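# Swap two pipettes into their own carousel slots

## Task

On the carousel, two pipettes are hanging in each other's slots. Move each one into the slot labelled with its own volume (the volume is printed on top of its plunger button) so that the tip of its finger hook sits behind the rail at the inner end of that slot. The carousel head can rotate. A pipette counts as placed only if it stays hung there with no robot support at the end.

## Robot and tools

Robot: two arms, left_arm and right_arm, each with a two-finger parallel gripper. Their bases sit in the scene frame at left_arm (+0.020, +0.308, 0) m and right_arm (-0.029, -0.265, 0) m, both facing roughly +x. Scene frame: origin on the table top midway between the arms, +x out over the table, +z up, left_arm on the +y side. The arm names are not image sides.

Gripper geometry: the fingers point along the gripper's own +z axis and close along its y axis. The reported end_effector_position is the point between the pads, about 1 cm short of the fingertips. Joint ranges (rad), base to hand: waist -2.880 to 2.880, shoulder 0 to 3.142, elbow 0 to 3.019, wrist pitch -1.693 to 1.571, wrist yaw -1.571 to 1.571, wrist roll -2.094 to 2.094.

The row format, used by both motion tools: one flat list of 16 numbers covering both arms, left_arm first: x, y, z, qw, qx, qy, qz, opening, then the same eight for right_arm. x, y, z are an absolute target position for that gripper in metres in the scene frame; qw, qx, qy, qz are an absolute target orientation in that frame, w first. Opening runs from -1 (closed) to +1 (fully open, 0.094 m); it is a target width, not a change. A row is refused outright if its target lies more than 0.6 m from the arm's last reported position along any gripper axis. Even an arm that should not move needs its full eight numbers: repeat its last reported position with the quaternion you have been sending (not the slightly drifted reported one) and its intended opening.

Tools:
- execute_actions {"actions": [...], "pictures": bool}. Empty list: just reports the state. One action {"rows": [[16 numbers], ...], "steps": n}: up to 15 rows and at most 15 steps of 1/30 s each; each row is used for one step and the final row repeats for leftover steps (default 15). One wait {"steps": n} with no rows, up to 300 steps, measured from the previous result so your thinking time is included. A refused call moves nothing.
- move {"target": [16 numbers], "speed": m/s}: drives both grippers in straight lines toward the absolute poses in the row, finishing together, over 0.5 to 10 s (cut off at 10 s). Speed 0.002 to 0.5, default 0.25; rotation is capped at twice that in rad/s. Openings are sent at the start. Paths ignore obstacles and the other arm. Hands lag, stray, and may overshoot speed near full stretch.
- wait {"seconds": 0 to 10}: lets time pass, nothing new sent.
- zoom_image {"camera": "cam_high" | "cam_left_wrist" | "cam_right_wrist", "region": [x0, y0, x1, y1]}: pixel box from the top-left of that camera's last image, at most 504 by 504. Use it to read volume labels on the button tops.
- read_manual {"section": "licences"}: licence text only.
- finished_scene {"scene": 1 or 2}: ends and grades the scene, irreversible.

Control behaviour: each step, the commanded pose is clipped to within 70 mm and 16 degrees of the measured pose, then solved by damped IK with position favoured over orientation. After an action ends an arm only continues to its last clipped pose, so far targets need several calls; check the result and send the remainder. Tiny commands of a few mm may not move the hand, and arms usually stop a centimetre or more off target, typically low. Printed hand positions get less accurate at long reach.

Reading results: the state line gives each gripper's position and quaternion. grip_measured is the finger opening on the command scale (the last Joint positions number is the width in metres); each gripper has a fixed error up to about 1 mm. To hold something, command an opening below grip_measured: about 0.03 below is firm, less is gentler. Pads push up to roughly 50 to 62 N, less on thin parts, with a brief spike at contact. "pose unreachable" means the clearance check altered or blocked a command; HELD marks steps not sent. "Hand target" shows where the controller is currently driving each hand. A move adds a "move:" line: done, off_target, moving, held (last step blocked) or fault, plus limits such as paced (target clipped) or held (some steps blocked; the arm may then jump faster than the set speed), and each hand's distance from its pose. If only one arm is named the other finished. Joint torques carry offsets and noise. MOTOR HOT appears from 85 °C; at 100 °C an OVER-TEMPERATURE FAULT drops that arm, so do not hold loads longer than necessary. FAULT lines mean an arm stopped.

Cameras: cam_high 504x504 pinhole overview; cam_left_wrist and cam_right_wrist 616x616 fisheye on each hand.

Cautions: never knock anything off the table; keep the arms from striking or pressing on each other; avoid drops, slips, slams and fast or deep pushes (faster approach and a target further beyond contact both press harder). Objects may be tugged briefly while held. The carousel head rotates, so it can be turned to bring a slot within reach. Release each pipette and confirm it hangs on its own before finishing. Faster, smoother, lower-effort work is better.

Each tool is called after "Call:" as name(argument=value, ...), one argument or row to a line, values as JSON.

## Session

Call:
execute_actions(
  actions=[],
)

Scene clock: 0.00 s of 21600.00 s.
left_arm: end_effector_position=(+0.6205, +0.5806, +0.1230) grip_measured=+1.000 end_effector_quat_wxyz=(+0.198, +0.035, +0.661, +0.723) | right_arm: end_effector_position=(+0.3577, -0.5754, +0.1991) grip_measured=+1.000 end_effector_quat_wxyz=(+0.238, +0.152, +0.904, -0.321)
Joint positions: left_arm=[ 0.194  2.151  1.13   1.266 -1.038  1.568  0.094] | right_arm=[-0.694  1.285  0.904 -0.45   0.399 -0.362  0.094]
Joint velocities: left_arm=[-0.005 -0.005  0.007  0.002  0.022  0.022  0.   ] | right_arm=[-0.005 -0.005 -0.027  0.002 -0.066 -0.066  0.   ]
Joint torques (N m, as the arm reports them, + toward a larger angle): no reading
Motor temperatures (°C, as the motors report them): left_arm=[26 28 37 26 27 24] | right_arm=[25 30 40 25 26 28]
Hand target (left_arm): +0.624, +0.581, +0.123; +0.200, +0.032, +0.660, +0.723
Hand target (right_arm): +0.365, -0.580, +0.214; +0.252, +0.155, +0.898, -0.326

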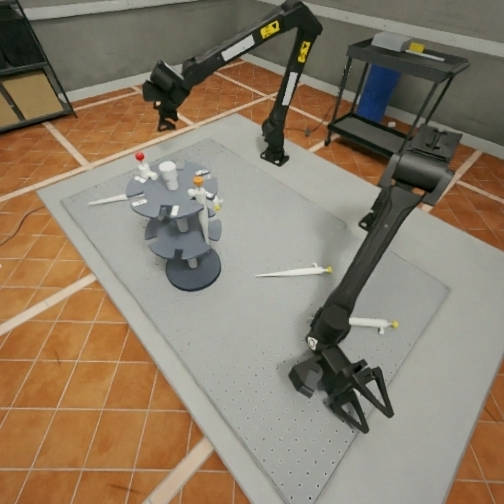

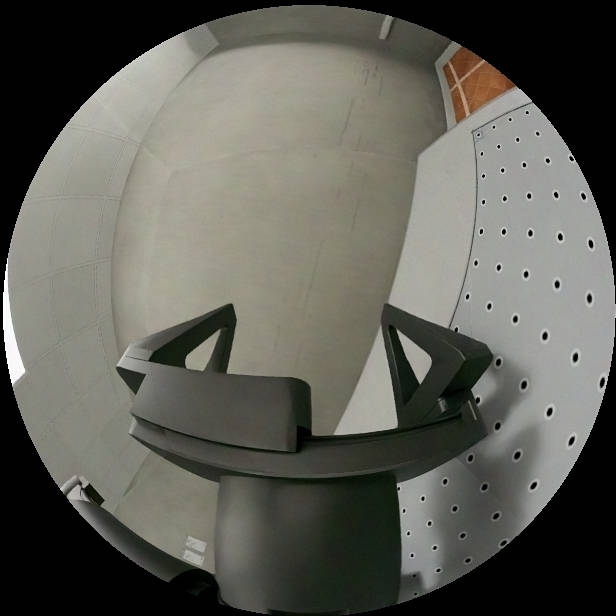

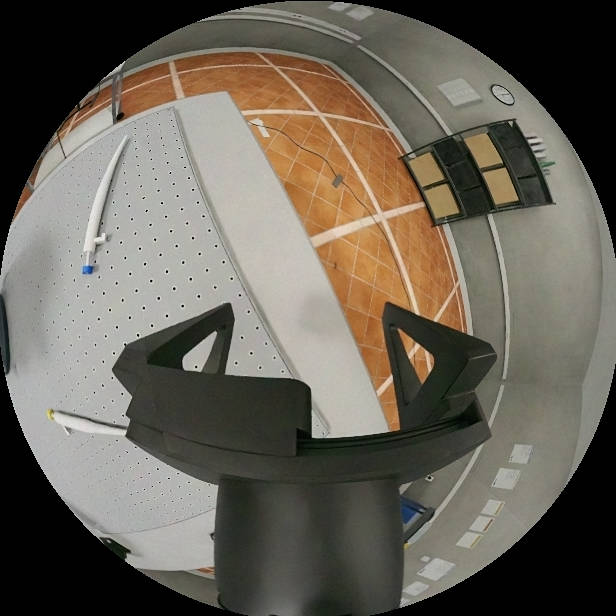

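Call:
zoom_image(
  camera="cam_high",
  region=[80, 130, 250, 300],
)

Region (80, 130, 250, 300) of cam_high's 504x504 image, scaled by 2.965, with more detail than that image has.

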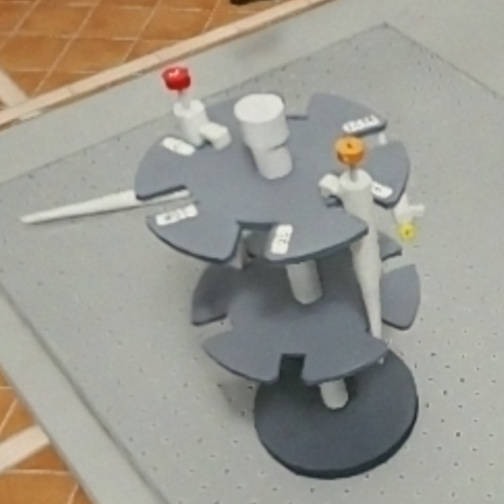

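Call:
move(
  target=[0.42, 0.22, 0.38, 0.5721, 0.2713, 0.7455, -0.2082, 0.0, 0.44, -0.20, 0.40, 0.5721, -0.2713, 0.7455, 0.2082, -0.1],
  speed=0.35,
)

Scene clock: 12.30 s of 21600.00 s.
left_arm: end_effector_position=(+0.4151, +0.2268, +0.3510) grip_measured=+0.002 end_effector_quat_wxyz=(+0.550, +0.267, +0.762, -0.211) | right_arm: end_effector_position=(+0.4244, -0.2059, +0.3658) grip_measured=-0.099 end_effector_quat_wxyz=(+0.550, -0.262, +0.764, +0.211)
Joint positions: left_arm=[ 0.086  0.848  0.782 -0.363  0.748  0.273  0.047] | right_arm=[-0.291  1.028  0.924 -0.341 -0.782 -0.288  0.042]
Joint velocities: left_arm=[-0.024  0.005 -0.007 -0.037 -0.007 -0.051 -0.   ] | right_arm=[-0.005 -0.015  0.002 -0.007  0.007  0.125  0.002]
Joint torques (N m, as the arm reports them, + toward a larger angle): left_arm=[-1.46 -4.34 15.78  2.18  0.2  -0.1 ] | right_arm=[ 1.38 -5.21 13.82  3.58 -0.36  0.16]
Motor temperatures (°C, as the motors report them): left_arm=[26 29 39 26 27 24] | right_arm=[25 30 44 25 26 28]
Hand target (left_arm): +0.418, +0.224, +0.379; +0.572, +0.274, +0.745, -0.206
Hand target (right_arm): +0.436, -0.202, +0.399; +0.574, -0.273, +0.744, +0.206
Off the commanded pose (left_arm): 0.030 m, 3 deg.
Off the commanded pose (right_arm): 0.038 m, 3 deg.
After step 90, 5.60 s passed at rest.
move: off_target (left_arm, right_arm)

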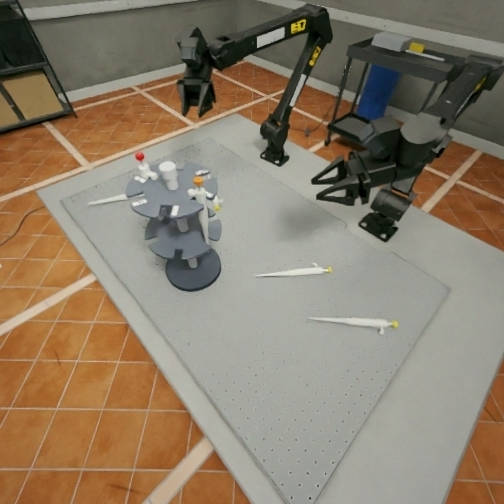

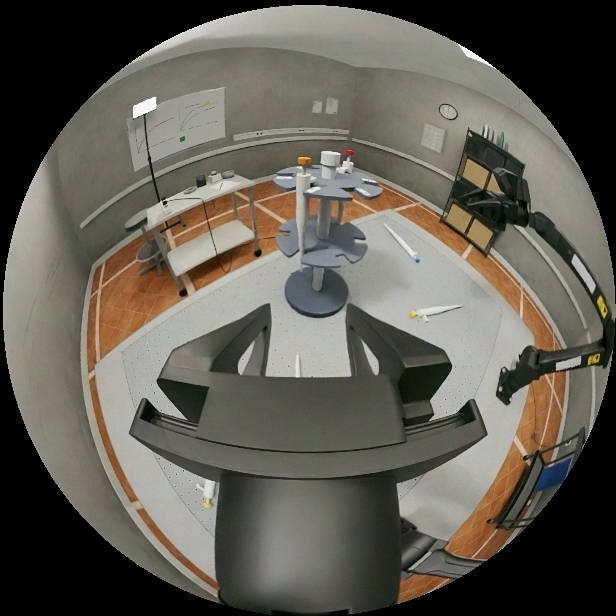

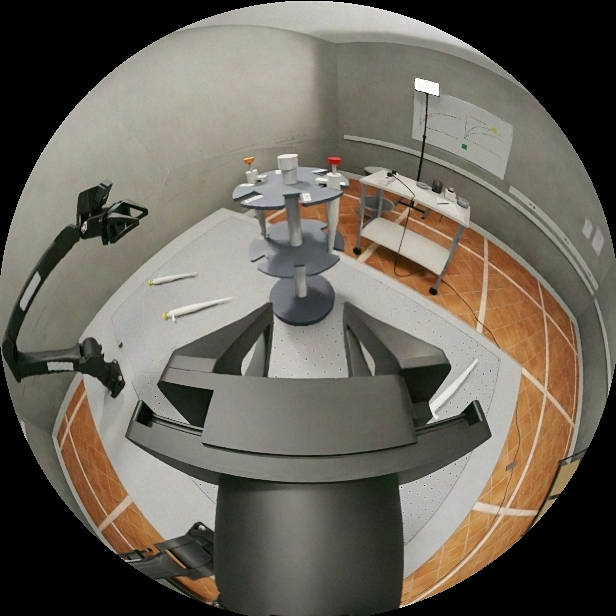

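Call:
zoom_image(
  camera="cam_right_wrist",
  region=[220, 140, 360, 230],
)

Call:
zoom_image(
  camera="cam_high",
  region=[120, 145, 225, 225],
)

Region (220, 140, 360, 230) of cam_right_wrist's 616x616 image, scaled by 3.600, with more detail than that image has; it fills the top 324 rows of this view, and the rest is white.

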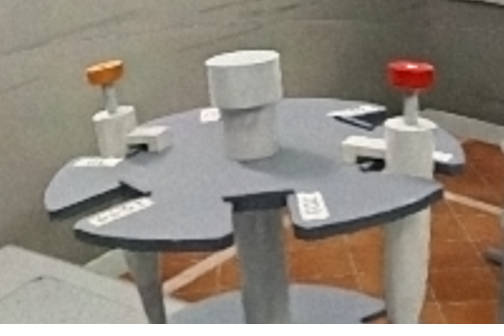

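Region (120, 145, 225, 225) of cam_high's 504x504 image, scaled by 4.800, with more detail than that image has; it fills the top 384 rows of this view, and the rest is white.

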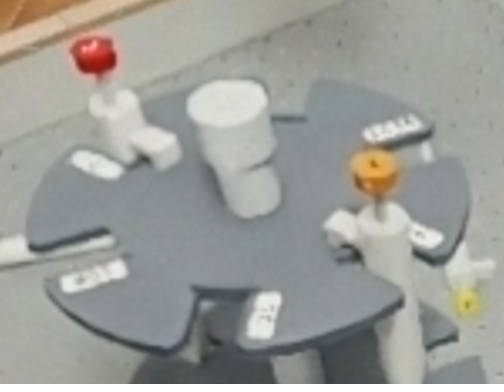

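Call:
zoom_image(
  camera="cam_high",
  region=[195, 185, 235, 220],
)

Region (195, 185, 235, 220) of cam_high's 504x504 image, scaled by 12.600, with more detail than that image has; it fills the top 441 rows of this view, and the rest is white.

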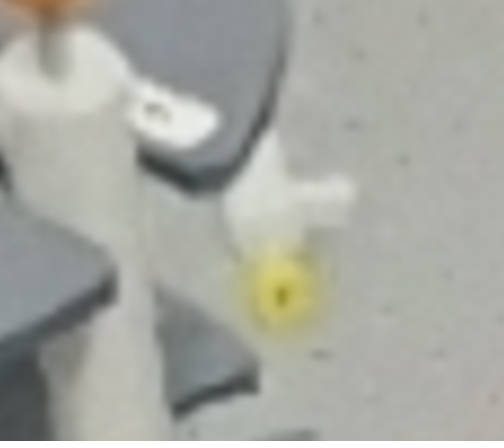

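Call:
move(
  target=[0.595, 0.165, 0.325, 0.5819, 0.4083, 0.562, -0.4228, -0.2, 0.53, -0.16, 0.34, 0.6405, -0.3232, 0.6078, 0.3406, -0.2],
  speed=0.3,
)

Scene clock: 122.07 s of 21600.00 s.
left_arm: end_effector_position=(+0.5818, +0.1660, +0.3119) grip_measured=-0.198 end_effector_quat_wxyz=(+0.575, +0.397, +0.574, -0.427) | right_arm: end_effector_position=(+0.5211, -0.1685, +0.3185) grip_measured=-0.199 end_effector_quat_wxyz=(+0.627, -0.310, +0.628, +0.341)
Joint positions: left_arm=[ 0.035  1.625  1.061  0.659  1.285 -0.125  0.038] | right_arm=[-0.25   1.479  0.924  0.593 -1.052  0.074  0.038]
Joint velocities: left_arm=[ 0.015 -0.015 -0.002  0.017  0.051 -0.022 -0.   ] | right_arm=[ 0.015 -0.015 -0.002  0.012 -0.051  0.037  0.002]
Joint torques (N m, as the arm reports them, + toward a larger angle): left_arm=[ -1.6  -14.15  14.93   1.75  -0.06  -0.09] | right_arm=[  1.46 -11.68  11.44   3.49  -0.13   0.19]
Motor temperatures (°C, as the motors report them): left_arm=[26 28 47 27 27 24] | right_arm=[25 29 55 26 26 28]
Hand target (left_arm): +0.593, +0.162, +0.326; +0.584, +0.406, +0.561, -0.424
Hand target (right_arm): +0.530, -0.161, +0.341; +0.641, -0.324, +0.608, +0.339
Off the commanded pose (left_arm): 0.019 m, 2 deg.
Off the commanded pose (right_arm): 0.025 m, 3 deg.
After step 90, 104.90 s passed at rest.
move: off_target (left_arm, right_arm)

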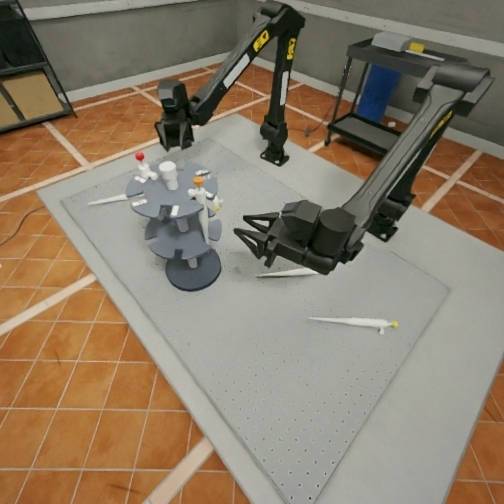

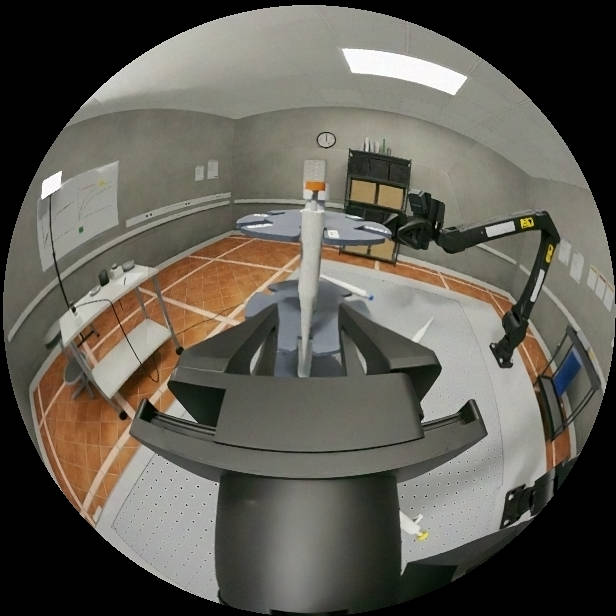

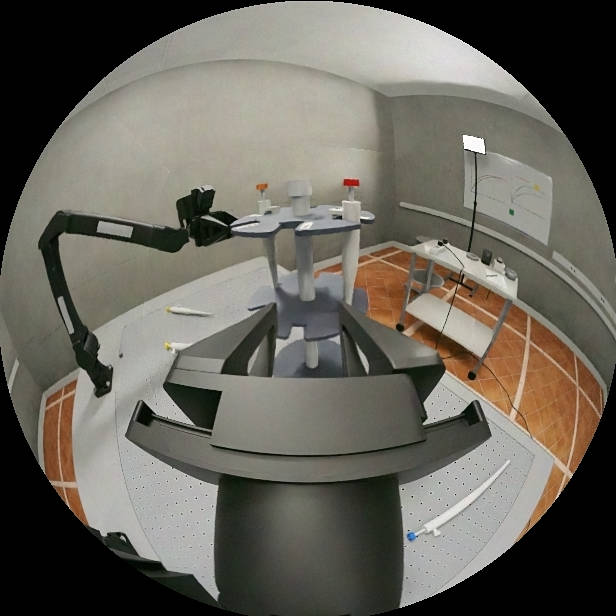

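Call:
move(
  target=[0.611, 0.096, 0.302, 0.5819, 0.4083, 0.562, -0.4228, -0.2, 0.53, -0.16, 0.34, 0.6405, -0.3232, 0.6078, 0.3406, -0.2],
  speed=0.12,
)

Scene clock: 128.50 s of 21600.00 s.
left_arm: end_effector_position=(+0.5945, +0.0985, +0.2883) grip_measured=-0.198 end_effector_quat_wxyz=(+0.569, +0.398, +0.575, -0.432) | right_arm: end_effector_position=(+0.5210, -0.1681, +0.3197) grip_measured=-0.199 end_effector_quat_wxyz=(+0.628, -0.310, +0.627, +0.342)
Joint positions: left_arm=[-0.094  1.692  1.086  0.66   1.168 -0.094  0.038] | right_arm=[-0.249  1.479  0.924  0.601 -1.052  0.08   0.038]
Joint velocities: left_arm=[ 0.015 -0.005 -0.002 -0.007 -0.022 -0.007  0.   ] | right_arm=[-0.005  0.005 -0.012 -0.002  0.022 -0.037  0.   ]
Joint torques (N m, as the arm reports them, + toward a larger angle): left_arm=[ -1.35 -16.18  15.     1.33  -0.17   0.14] | right_arm=[  2.18 -11.3   11.08   3.37  -0.11   0.17]
Motor temperatures (°C, as the motors report them): left_arm=[26 28 46 27 27 24] | right_arm=[25 29 54 26 26 28]
Hand target (left_arm): +0.609, +0.096, +0.302; +0.582, +0.408, +0.562, -0.423
Hand target (right_arm): +0.529, -0.160, +0.340; +0.640, -0.323, +0.608, +0.340
Off the commanded pose (left_arm): 0.022 m, 3 deg.
Off the commanded pose (right_arm): 0.024 m, 3 deg.
After step 90, 2.30 s passed at rest.
move: off_target (left_arm, right_arm)

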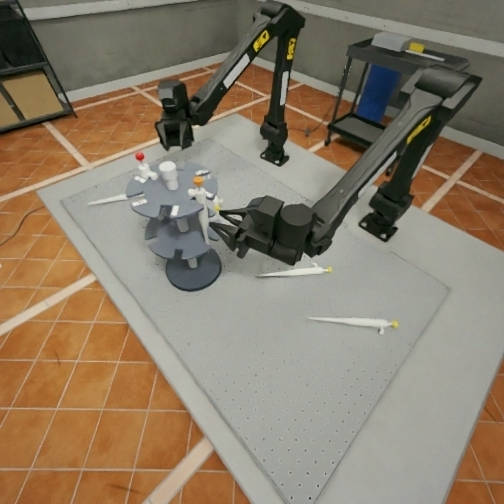

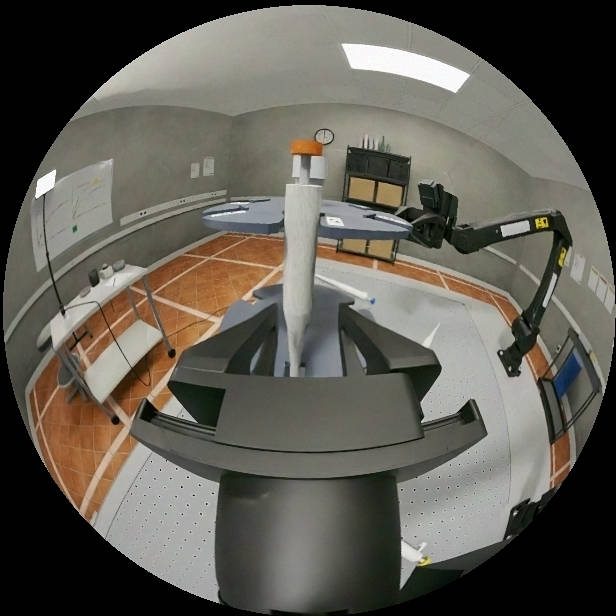

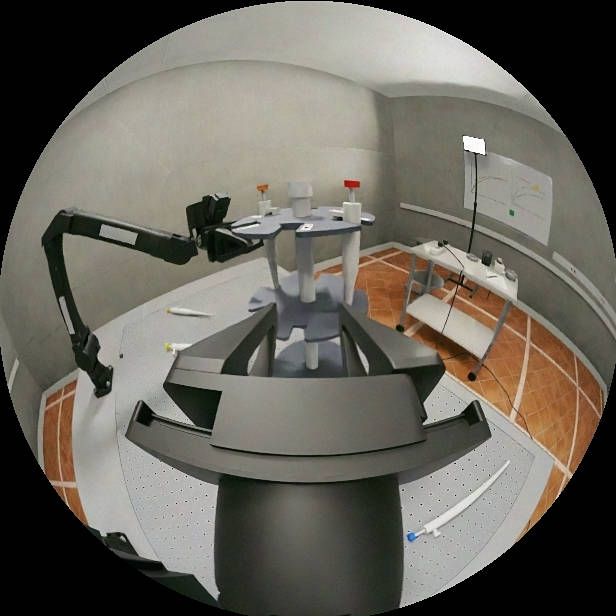

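Call:
move(
  target=[0.628, 0.065, 0.305, 0.5819, 0.4083, 0.562, -0.4228, -0.2, 0.53, -0.16, 0.34, 0.6405, -0.3232, 0.6078, 0.3406, -0.2],
  speed=0.06,
)

Scene clock: 132.50 s of 21600.00 s.
left_arm: end_effector_position=(+0.6122, +0.0713, +0.2986) grip_measured=-0.198 end_effector_quat_wxyz=(+0.578, +0.402, +0.568, -0.426) | right_arm: end_effector_position=(+0.5210, -0.1681, +0.3197) grip_measured=-0.199 end_effector_quat_wxyz=(+0.628, -0.310, +0.627, +0.342)
Joint positions: left_arm=[-0.142  1.726  1.156  0.643  1.115 -0.084  0.038] | right_arm=[-0.249  1.479  0.924  0.601 -1.052  0.08   0.038]
Joint velocities: left_arm=[ 0.005 -0.005  0.002  0.002 -0.007 -0.11   0.   ] | right_arm=[ 0.015  0.015 -0.007  0.002 -0.022  0.037  0.001]
Joint torques (N m, as the arm reports them, + toward a larger angle): left_arm=[ -1.38 -15.98  15.33   0.72  -0.16   0.16] | right_arm=[  1.99 -11.38  10.92   3.46  -0.1    0.19]
Motor temperatures (°C, as the motors report them): left_arm=[26 28 46 27 27 24] | right_arm=[25 30 54 26 26 28]
Hand target (left_arm): +0.626, +0.065, +0.305; +0.582, +0.408, +0.562, -0.423
Hand target (right_arm): +0.529, -0.160, +0.340; +0.640, -0.323, +0.608, +0.340
Off the commanded pose (left_arm): 0.018 m, 1 deg.
Off the commanded pose (right_arm): 0.024 m, 3 deg.
move: off_target (left_arm, right_arm)

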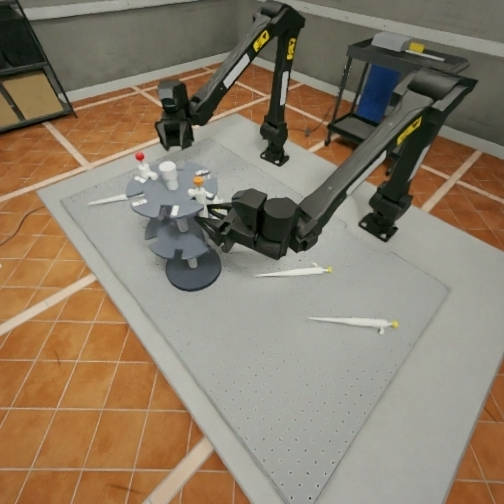

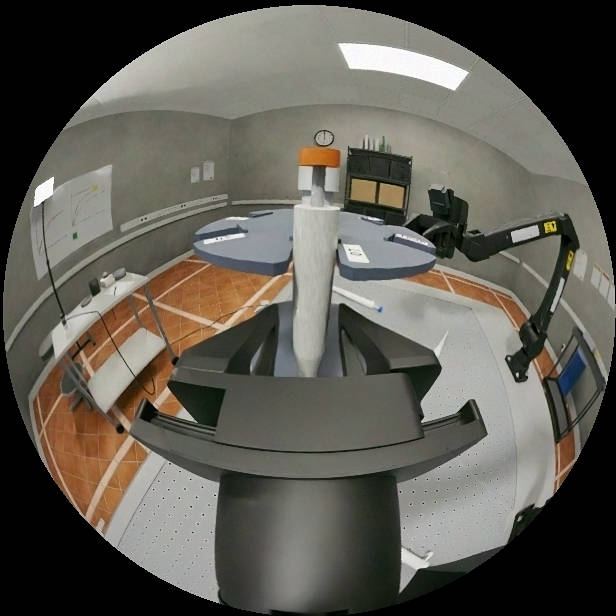

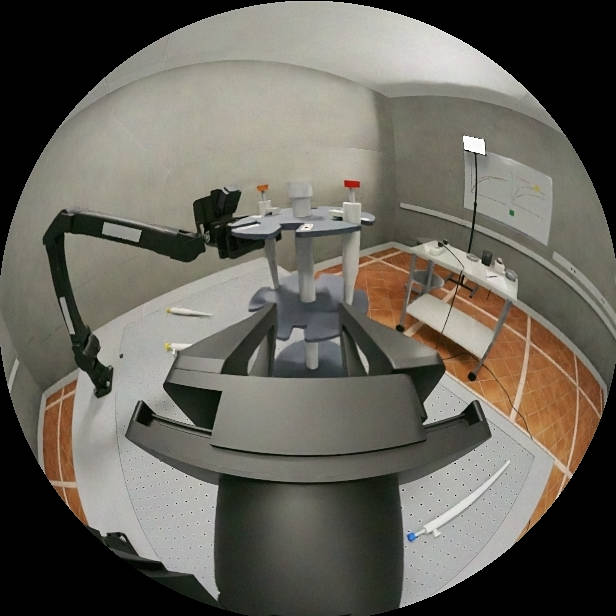

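Call:
move(
  target=[0.629, 0.056, 0.288, 0.5819, 0.4083, 0.562, -0.4228, -0.2, 0.53, -0.16, 0.34, 0.6405, -0.3232, 0.6078, 0.3406, -0.2],
  speed=0.04,
)

Scene clock: 135.97 s of 21600.00 s.
left_arm: end_effector_position=(+0.6164, +0.0622, +0.2779) grip_measured=-0.198 end_effector_quat_wxyz=(+0.569, +0.398, +0.577, -0.430) | right_arm: end_effector_position=(+0.5210, -0.1681, +0.3197) grip_measured=-0.199 end_effector_quat_wxyz=(+0.628, -0.310, +0.627, +0.342)
Joint positions: left_arm=[-0.157  1.761  1.156  0.643  1.101 -0.078  0.038] | right_arm=[-0.249  1.479  0.924  0.601 -1.052  0.08   0.038]
Joint velocities: left_arm=[ 0.005  0.005 -0.012  0.007 -0.007 -0.022 -0.002] | right_arm=[-0.005 -0.015 -0.002 -0.002 -0.007 -0.051  0.   ]
Joint torques (N m, as the arm reports them, + toward a larger angle): left_arm=[ -1.39 -16.58  14.42   1.94  -0.16   0.19] | right_arm=[  2.01 -11.38  11.07   3.44  -0.05   0.14]
Motor temperatures (°C, as the motors report them): left_arm=[26 28 46 26 27 24] | right_arm=[25 30 53 26 26 28]
Hand target (left_arm): +0.628, +0.056, +0.288; +0.582, +0.408, +0.562, -0.423
Hand target (right_arm): +0.529, -0.160, +0.340; +0.640, -0.323, +0.608, +0.340
Off the commanded pose (left_arm): 0.017 m, 3 deg.
Off the commanded pose (right_arm): 0.024 m, 3 deg.
move: off_target (left_arm, right_arm)

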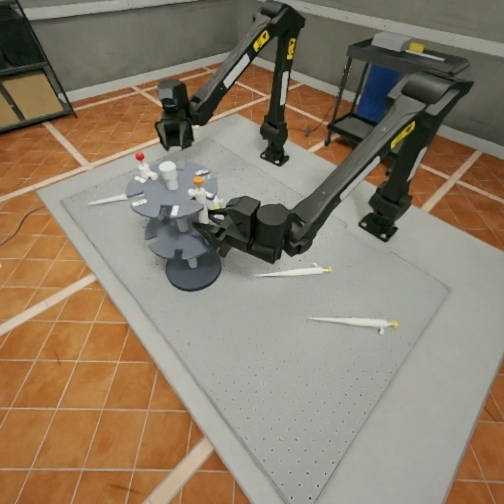

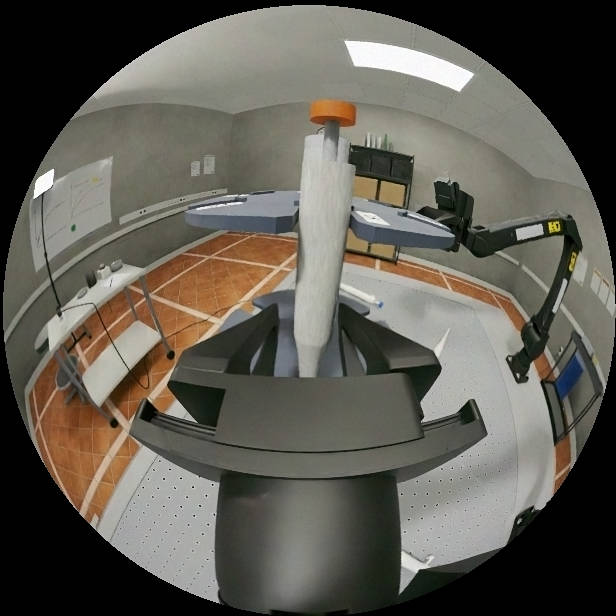

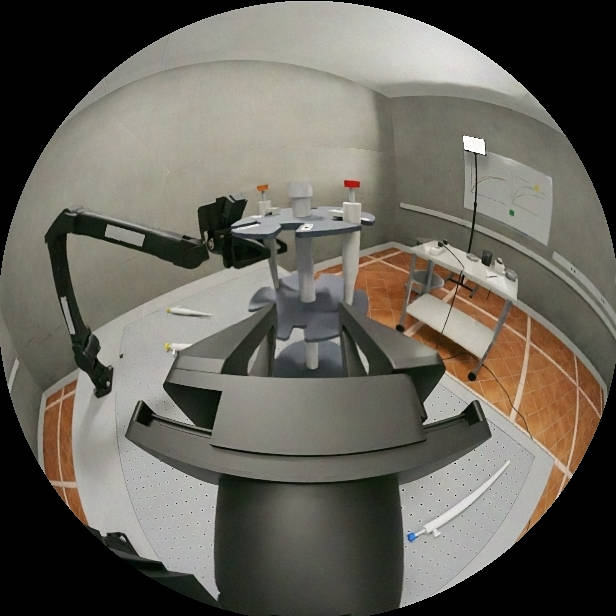

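Call:
move(
  target=[0.627, 0.057, 0.298, 0.5893, 0.4181, 0.5549, -0.4126, -0.2, 0.53, -0.16, 0.34, 0.6405, -0.3232, 0.6078, 0.3406, -0.2],
  speed=0.03,
)

Scene clock: 142.63 s of 21600.00 s.
left_arm: end_effector_position=(+0.6164, +0.0622, +0.2779) grip_measured=-0.198 end_effector_quat_wxyz=(+0.575, +0.407, +0.571, -0.421) | right_arm: end_effector_position=(+0.5210, -0.1681, +0.3197) grip_measured=-0.199 end_effector_quat_wxyz=(+0.628, -0.310, +0.627, +0.342)
Joint positions: left_arm=[-0.157  1.761  1.156  0.643  1.101 -0.046  0.038] | right_arm=[-0.249  1.479  0.924  0.601 -1.052  0.08   0.038]
Joint velocities: left_arm=[ 0.005 -0.005 -0.007 -0.002  0.066 -0.037  0.001] | right_arm=[-0.015  0.005 -0.012  0.007 -0.022 -0.007 -0.001]
Joint torques (N m, as the arm reports them, + toward a larger angle): left_arm=[ -1.06 -18.79  14.67   1.02  -0.11   0.13] | right_arm=[  1.73 -11.79  11.07   3.4   -0.09   0.14]
Motor temperatures (°C, as the motors report them): left_arm=[26 29 46 26 27 24] | right_arm=[25 30 53 26 26 28]
Hand target (left_arm): +0.626, +0.057, +0.298; +0.589, +0.418, +0.555, -0.413
Hand target (right_arm): +0.529, -0.160, +0.340; +0.640, -0.323, +0.608, +0.340
Off the commanded pose (left_arm): 0.023 m, 3 deg.
Off the commanded pose (right_arm): 0.024 m, 3 deg.
After step 90, 2.10 s passed at rest.
move: off_target (left_arm, right_arm)

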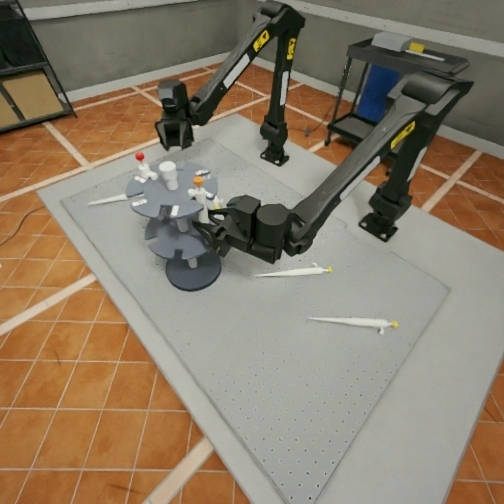

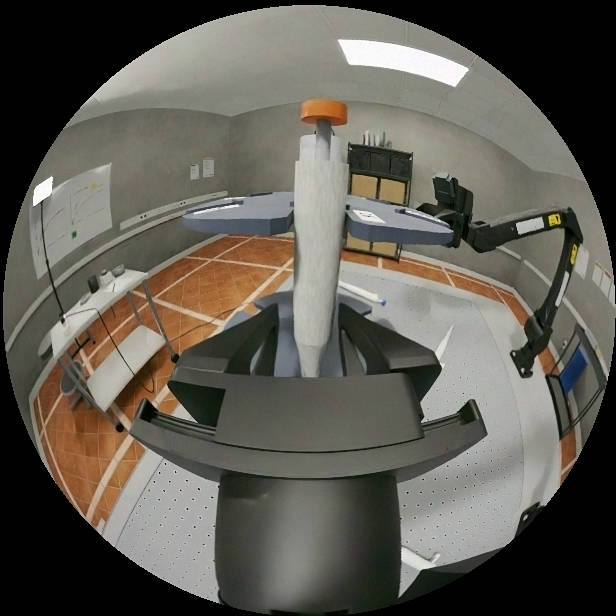

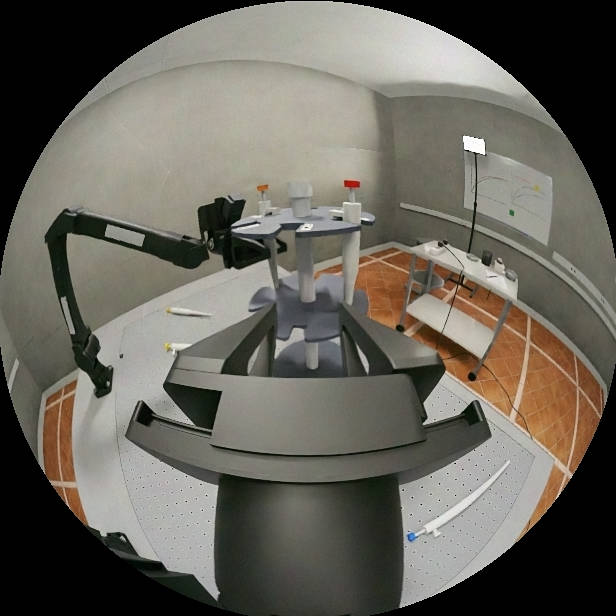

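Call:
execute_actions(
  actions=[],
)

Scene clock: 155.60 s of 21600.00 s.
left_arm: end_effector_position=(+0.6164, +0.0622, +0.2779) grip_measured=-0.198 end_effector_quat_wxyz=(+0.576, +0.407, +0.571, -0.421) | right_arm: end_effector_position=(+0.5210, -0.1681, +0.3197) grip_measured=-0.199 end_effector_quat_wxyz=(+0.628, -0.310, +0.627, +0.342)
Joint positions: left_arm=[-0.157  1.761  1.156  0.643  1.101 -0.045  0.038] | right_arm=[-0.249  1.479  0.924  0.601 -1.052  0.08   0.038]
Joint velocities: left_arm=[-0.005 -0.005 -0.002  0.002 -0.007  0.022 -0.001] | right_arm=[-0.015  0.005  0.007 -0.002  0.051  0.037  0.   ]
Joint torques (N m, as the arm reports them, + toward a larger angle): left_arm=[ -1.73 -18.79  14.68   1.17  -0.11   0.14] | right_arm=[  2.05 -11.37  10.94   3.36  -0.08   0.15]
Motor temperatures (°C, as the motors report them): left_arm=[26 29 46 26 27 24] | right_arm=[25 30 52 26 26 28]
Hand target (left_arm): +0.626, +0.057, +0.298; +0.589, +0.418, +0.555, -0.413
Hand target (right_arm): +0.529, -0.160, +0.340; +0.640, -0.323, +0.608, +0.340
Off the commanded pose (left_arm): 0.023 m, 3 deg.
Off the commanded pose (right_arm): 0.024 m, 3 deg.
Steps of this call (steps 1 to 90: nothing new was sent; then 9.97 s passed at rest). Readings (end_effector_position):
1: left_arm (+0.6164, +0.0622, +0.2779) | right_arm (+0.5210, -0.1681, +0.3197)
2: left_arm (+0.6164, +0.0622, +0.2779) | right_arm (+0.5210, -0.1681, +0.3197)
4: left_arm (+0.6164, +0.0622, +0.2779) | right_arm (+0.5210, -0.1681, +0.3197)
8: left_arm (+0.6164, +0.0622, +0.2779) | right_arm (+0.5210, -0.1681, +0.3197)
90: the state above

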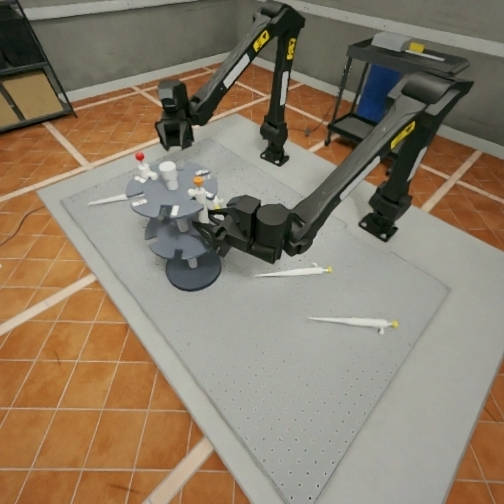

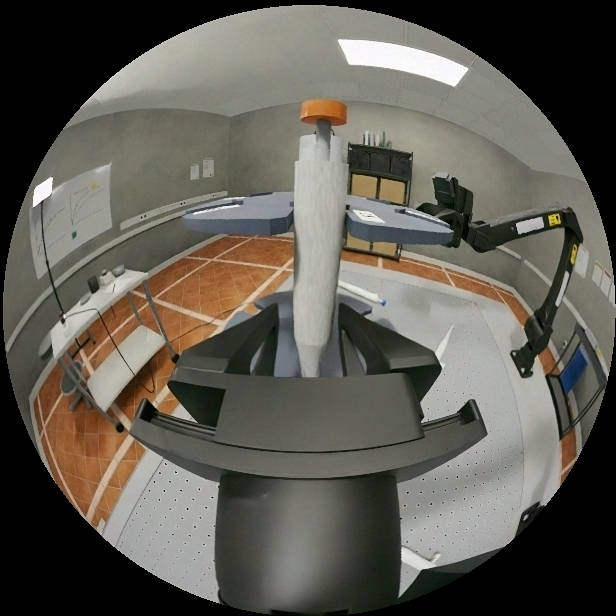

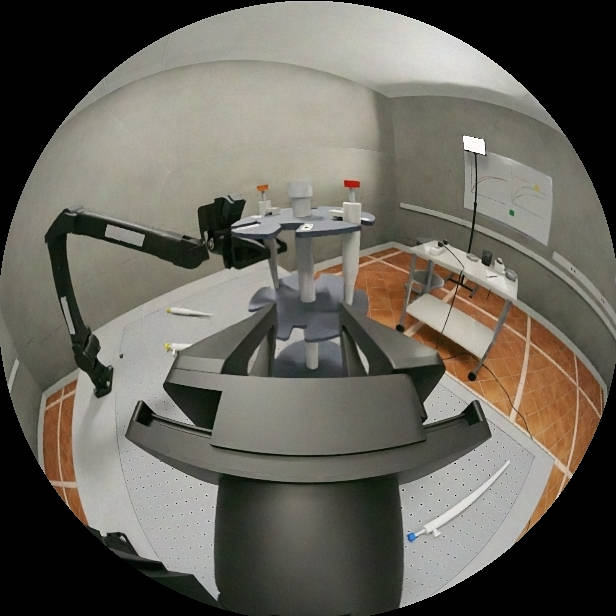

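Call:
move(
  target=[0.627,0.057,0.307,0.5893,0.4181,0.5549,-0.4126,-0.2,0.53,-0.16,0.34,0.6405,-0.3232,0.6078,0.3406,-0.2],
  speed=0.05,
)

Scene clock: 158.90 s of 21600.00 s.
left_arm: end_effector_position=(+0.6164, +0.0622, +0.2767) grip_measured=-0.198 end_effector_quat_wxyz=(+0.573, +0.406, +0.573, -0.422) | right_arm: end_effector_position=(+0.5210, -0.1681, +0.3197) grip_measured=-0.199 end_effector_quat_wxyz=(+0.628, -0.310, +0.627, +0.342)
Joint positions: left_arm=[-0.157  1.761  1.156  0.635  1.101 -0.045  0.038] | right_arm=[-0.249  1.479  0.924  0.601 -1.052  0.08   0.038]
Joint velocities: left_arm=[-0.015  0.005  0.002 -0.017  0.022  0.007 -0.   ] | right_arm=[ 0.005 -0.005 -0.007  0.007 -0.022 -0.007 -0.002]
Joint torques (N m, as the arm reports them, + toward a larger angle): left_arm=[ -0.92 -20.29  15.43   0.83  -0.07   0.15] | right_arm=[  1.47 -11.78  11.04   3.26  -0.08   0.12]
Motor temperatures (°C, as the motors report them): left_arm=[26 30 46 26 27 24] | right_arm=[25 30 52 26 26 28]
Hand target (left_arm): +0.625, +0.057, +0.307; +0.590, +0.418, +0.555, -0.413
Hand target (right_arm): +0.529, -0.160, +0.340; +0.640, -0.323, +0.608, +0.340
Off the commanded pose (left_arm): 0.033 m, 3 deg.
Off the commanded pose (right_arm): 0.024 m, 3 deg.
move: off_target (left_arm, right_arm)

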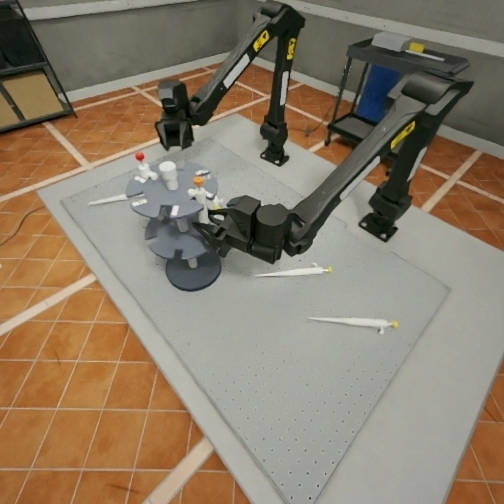

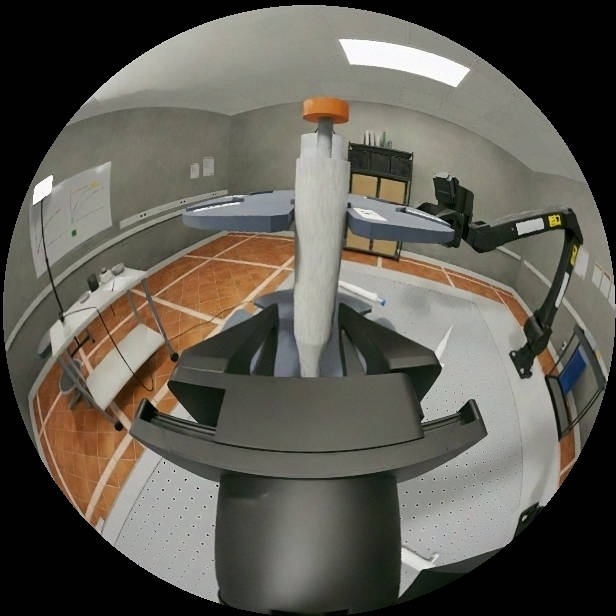

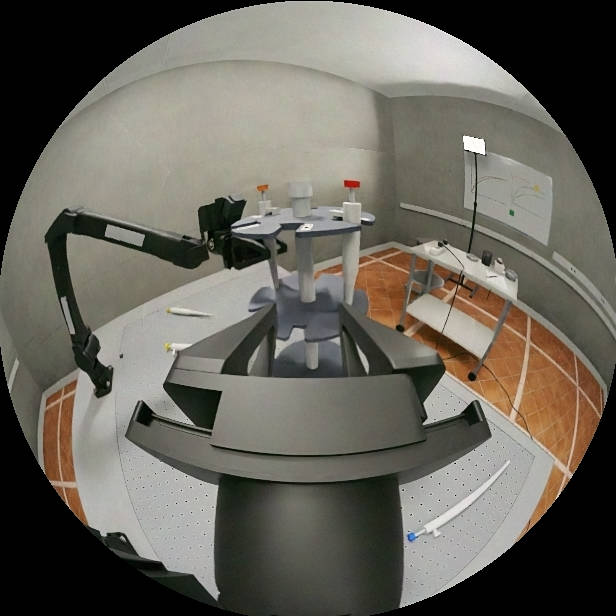

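Call:
move(
  target=[0.627,0.057,0.318,0.5893,0.4181,0.5549,-0.4126,-0.2,0.53,-0.16,0.34,0.6405,-0.3232,0.6078,0.3406,-0.2],
  speed=0.05,
)

Scene clock: 164.33 s of 21600.00 s.
left_arm: end_effector_position=(+0.6177, +0.0620, +0.2882) grip_measured=-0.198 end_effector_quat_wxyz=(+0.574, +0.406, +0.572, -0.422) | right_arm: end_effector_position=(+0.5210, -0.1681, +0.3197) grip_measured=-0.199 end_effector_quat_wxyz=(+0.628, -0.310, +0.627, +0.342)
Joint positions: left_arm=[-0.157  1.747  1.171  0.608  1.101 -0.045  0.038] | right_arm=[-0.249  1.479  0.924  0.601 -1.052  0.08   0.038]
Joint velocities: left_arm=[-0.005 -0.005  0.007 -0.007 -0.066 -0.022  0.   ] | right_arm=[ 0.005  0.005  0.012  0.002  0.037 -0.051 -0.   ]
Joint torques (N m, as the arm reports them, + toward a larger angle): left_arm=[ -1.33 -19.98  15.33   0.58  -0.08   0.11] | right_arm=[  1.91 -11.04  10.96   3.55  -0.09   0.15]
Motor temperatures (°C, as the motors report them): left_arm=[26 30 46 26 27 24] | right_arm=[25 30 52 26 26 28]
Hand target (left_arm): +0.625, +0.057, +0.318; +0.590, +0.418, +0.554, -0.413
Hand target (right_arm): +0.529, -0.160, +0.340; +0.640, -0.323, +0.608, +0.340
Off the commanded pose (left_arm): 0.032 m, 3 deg.
Off the commanded pose (right_arm): 0.024 m, 3 deg.
After step 90, 1.17 s passed at rest.
move: off_target (left_arm, right_arm)

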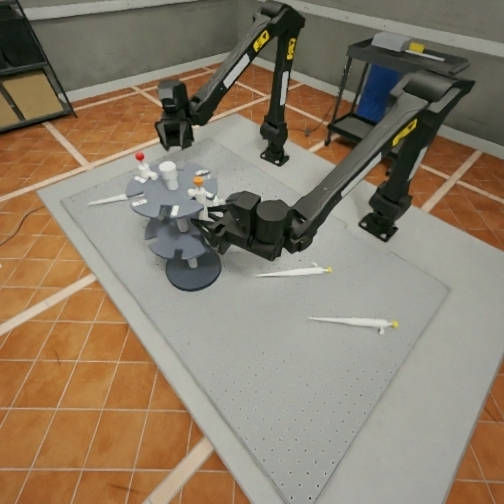

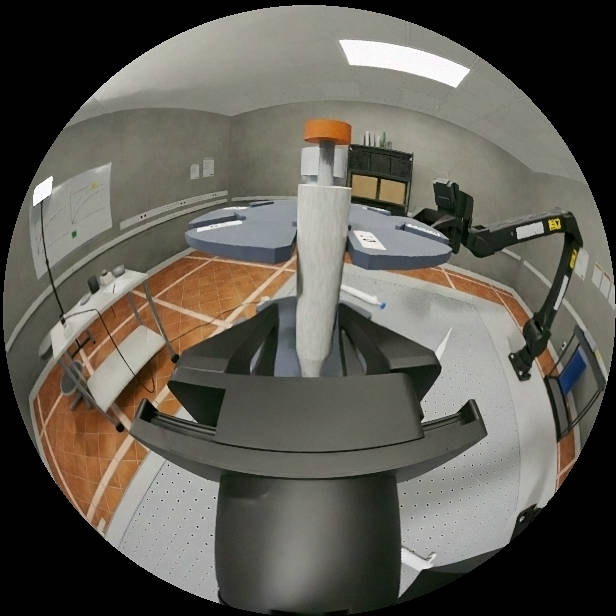

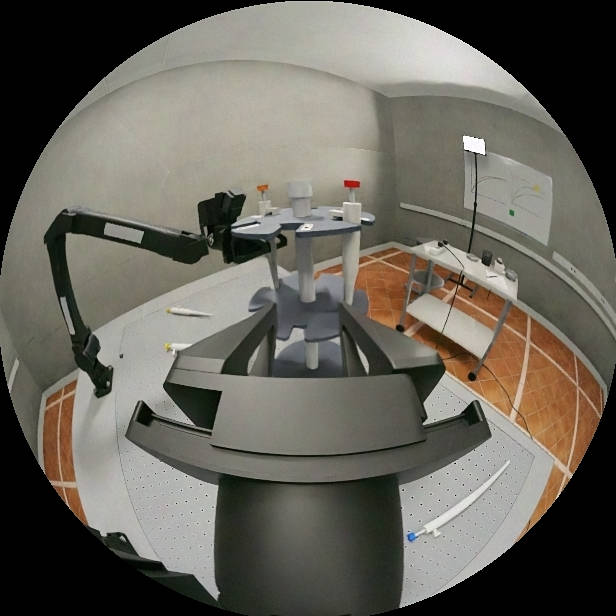

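Call:
execute_actions(
  actions=[
    {"rows":[[0.627,0.057,0.318,0.5893,0.4181,0.5549,-0.4126,-0.62,0.53,-0.16,0.34,0.6405,-0.3232,0.6078,0.3406,-0.2]],"steps":15},
  ],
)

Scene clock: 174.17 s of 21600.00 s.
left_arm: end_effector_position=(+0.6175, +0.0618, +0.2883) grip_measured=-0.564 end_effector_quat_wxyz=(+0.574, +0.407, +0.572, -0.421) | right_arm: end_effector_position=(+0.5210, -0.1681, +0.3197) grip_measured=-0.199 end_effector_quat_wxyz=(+0.628, -0.310, +0.627, +0.342)
Joint positions: left_arm=[-0.158  1.746  1.171  0.607  1.101 -0.043  0.02 ] | right_arm=[-0.249  1.479  0.924  0.601 -1.052  0.08   0.038]
Joint velocities: left_arm=[-0.005 -0.005 -0.012 -0.017  0.037  0.007  0.001] | right_arm=[-0.005 -0.015 -0.007 -0.002 -0.066 -0.007  0.001]
Joint torques (N m, as the arm reports them, + toward a larger angle): left_arm=[ -1.43 -20.26  15.35   0.86  -0.12   0.11] | right_arm=[  1.33 -11.56  11.04   3.48  -0.12   0.13]
Motor temperatures (°C, as the motors report them): left_arm=[26 30 47 26 27 24] | right_arm=[25 30 52 26 26 28]
Hand target (left_arm): +0.625, +0.057, +0.318; +0.590, +0.418, +0.554, -0.413
Hand target (right_arm): +0.529, -0.160, +0.340; +0.640, -0.323, +0.608, +0.340
Off the commanded pose (left_arm): 0.032 m, 3 deg.
Off the commanded pose (right_arm): 0.024 m, 3 deg.
Steps of this call (steps 1 to 90: nothing new was sent; then 6.33 s passed at rest; steps 91 to 105: all 15 steps of this action). Readings (end_effector_position):
91: left_arm (+0.6177, +0.0620, +0.2882) | right_arm (+0.5210, -0.1681, +0.3197)
92: left_arm (+0.6175, +0.0620, +0.2882) | right_arm (+0.5210, -0.1681, +0.3197)
94: left_arm (+0.6175, +0.0618, +0.2883) | right_arm (+0.5210, -0.1681, +0.3197)
98: left_arm (+0.6175, +0.0618, +0.2883) | right_arm (+0.5210, -0.1681, +0.3197)
105: the state above

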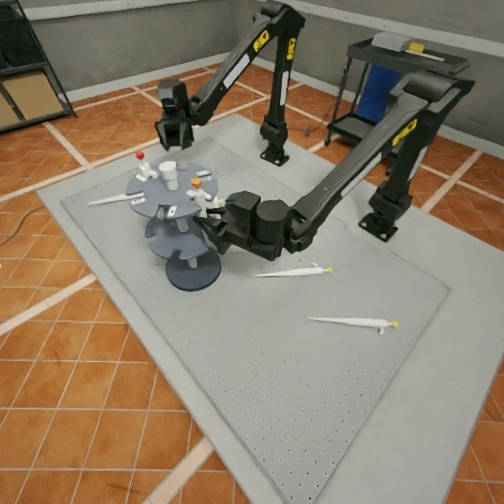

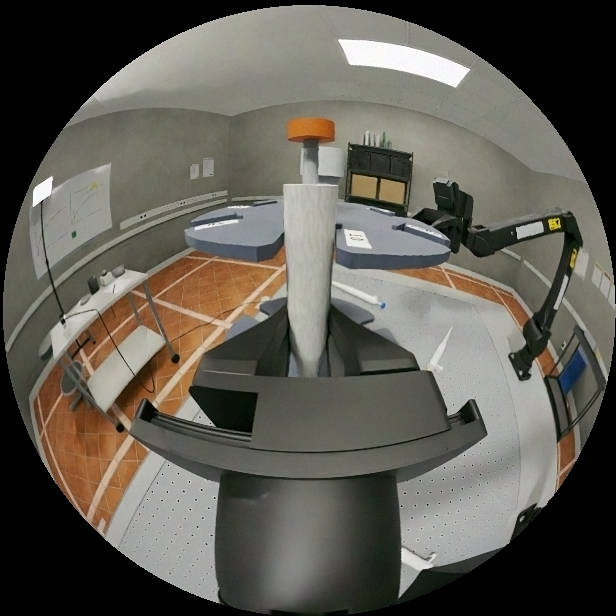

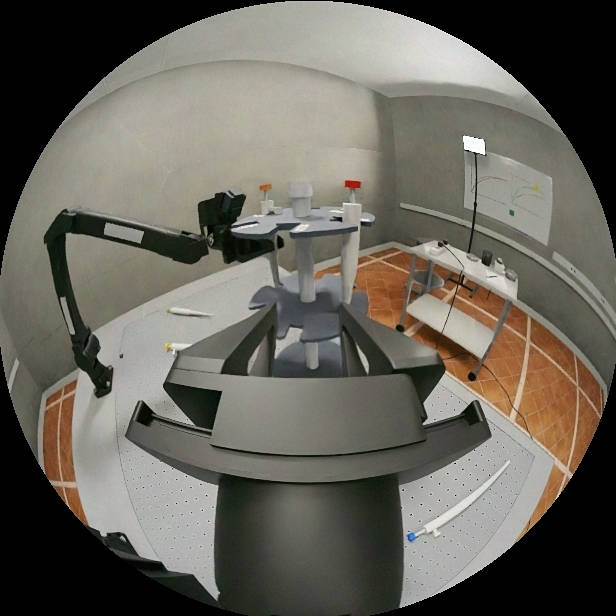

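Call:
zoom_image(
  camera="cam_high",
  region=[110, 140, 230, 240],
)

Region (110, 140, 230, 240) of cam_high's 504x504 image, scaled by 4.200, with more detail than that image has.

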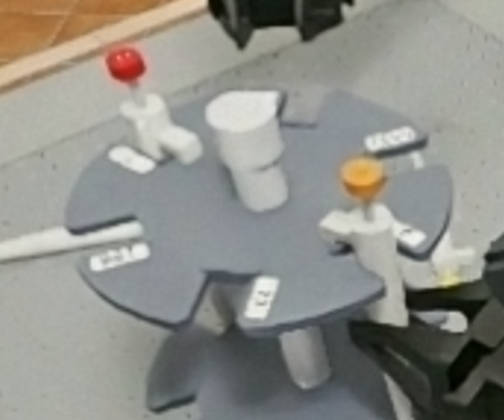

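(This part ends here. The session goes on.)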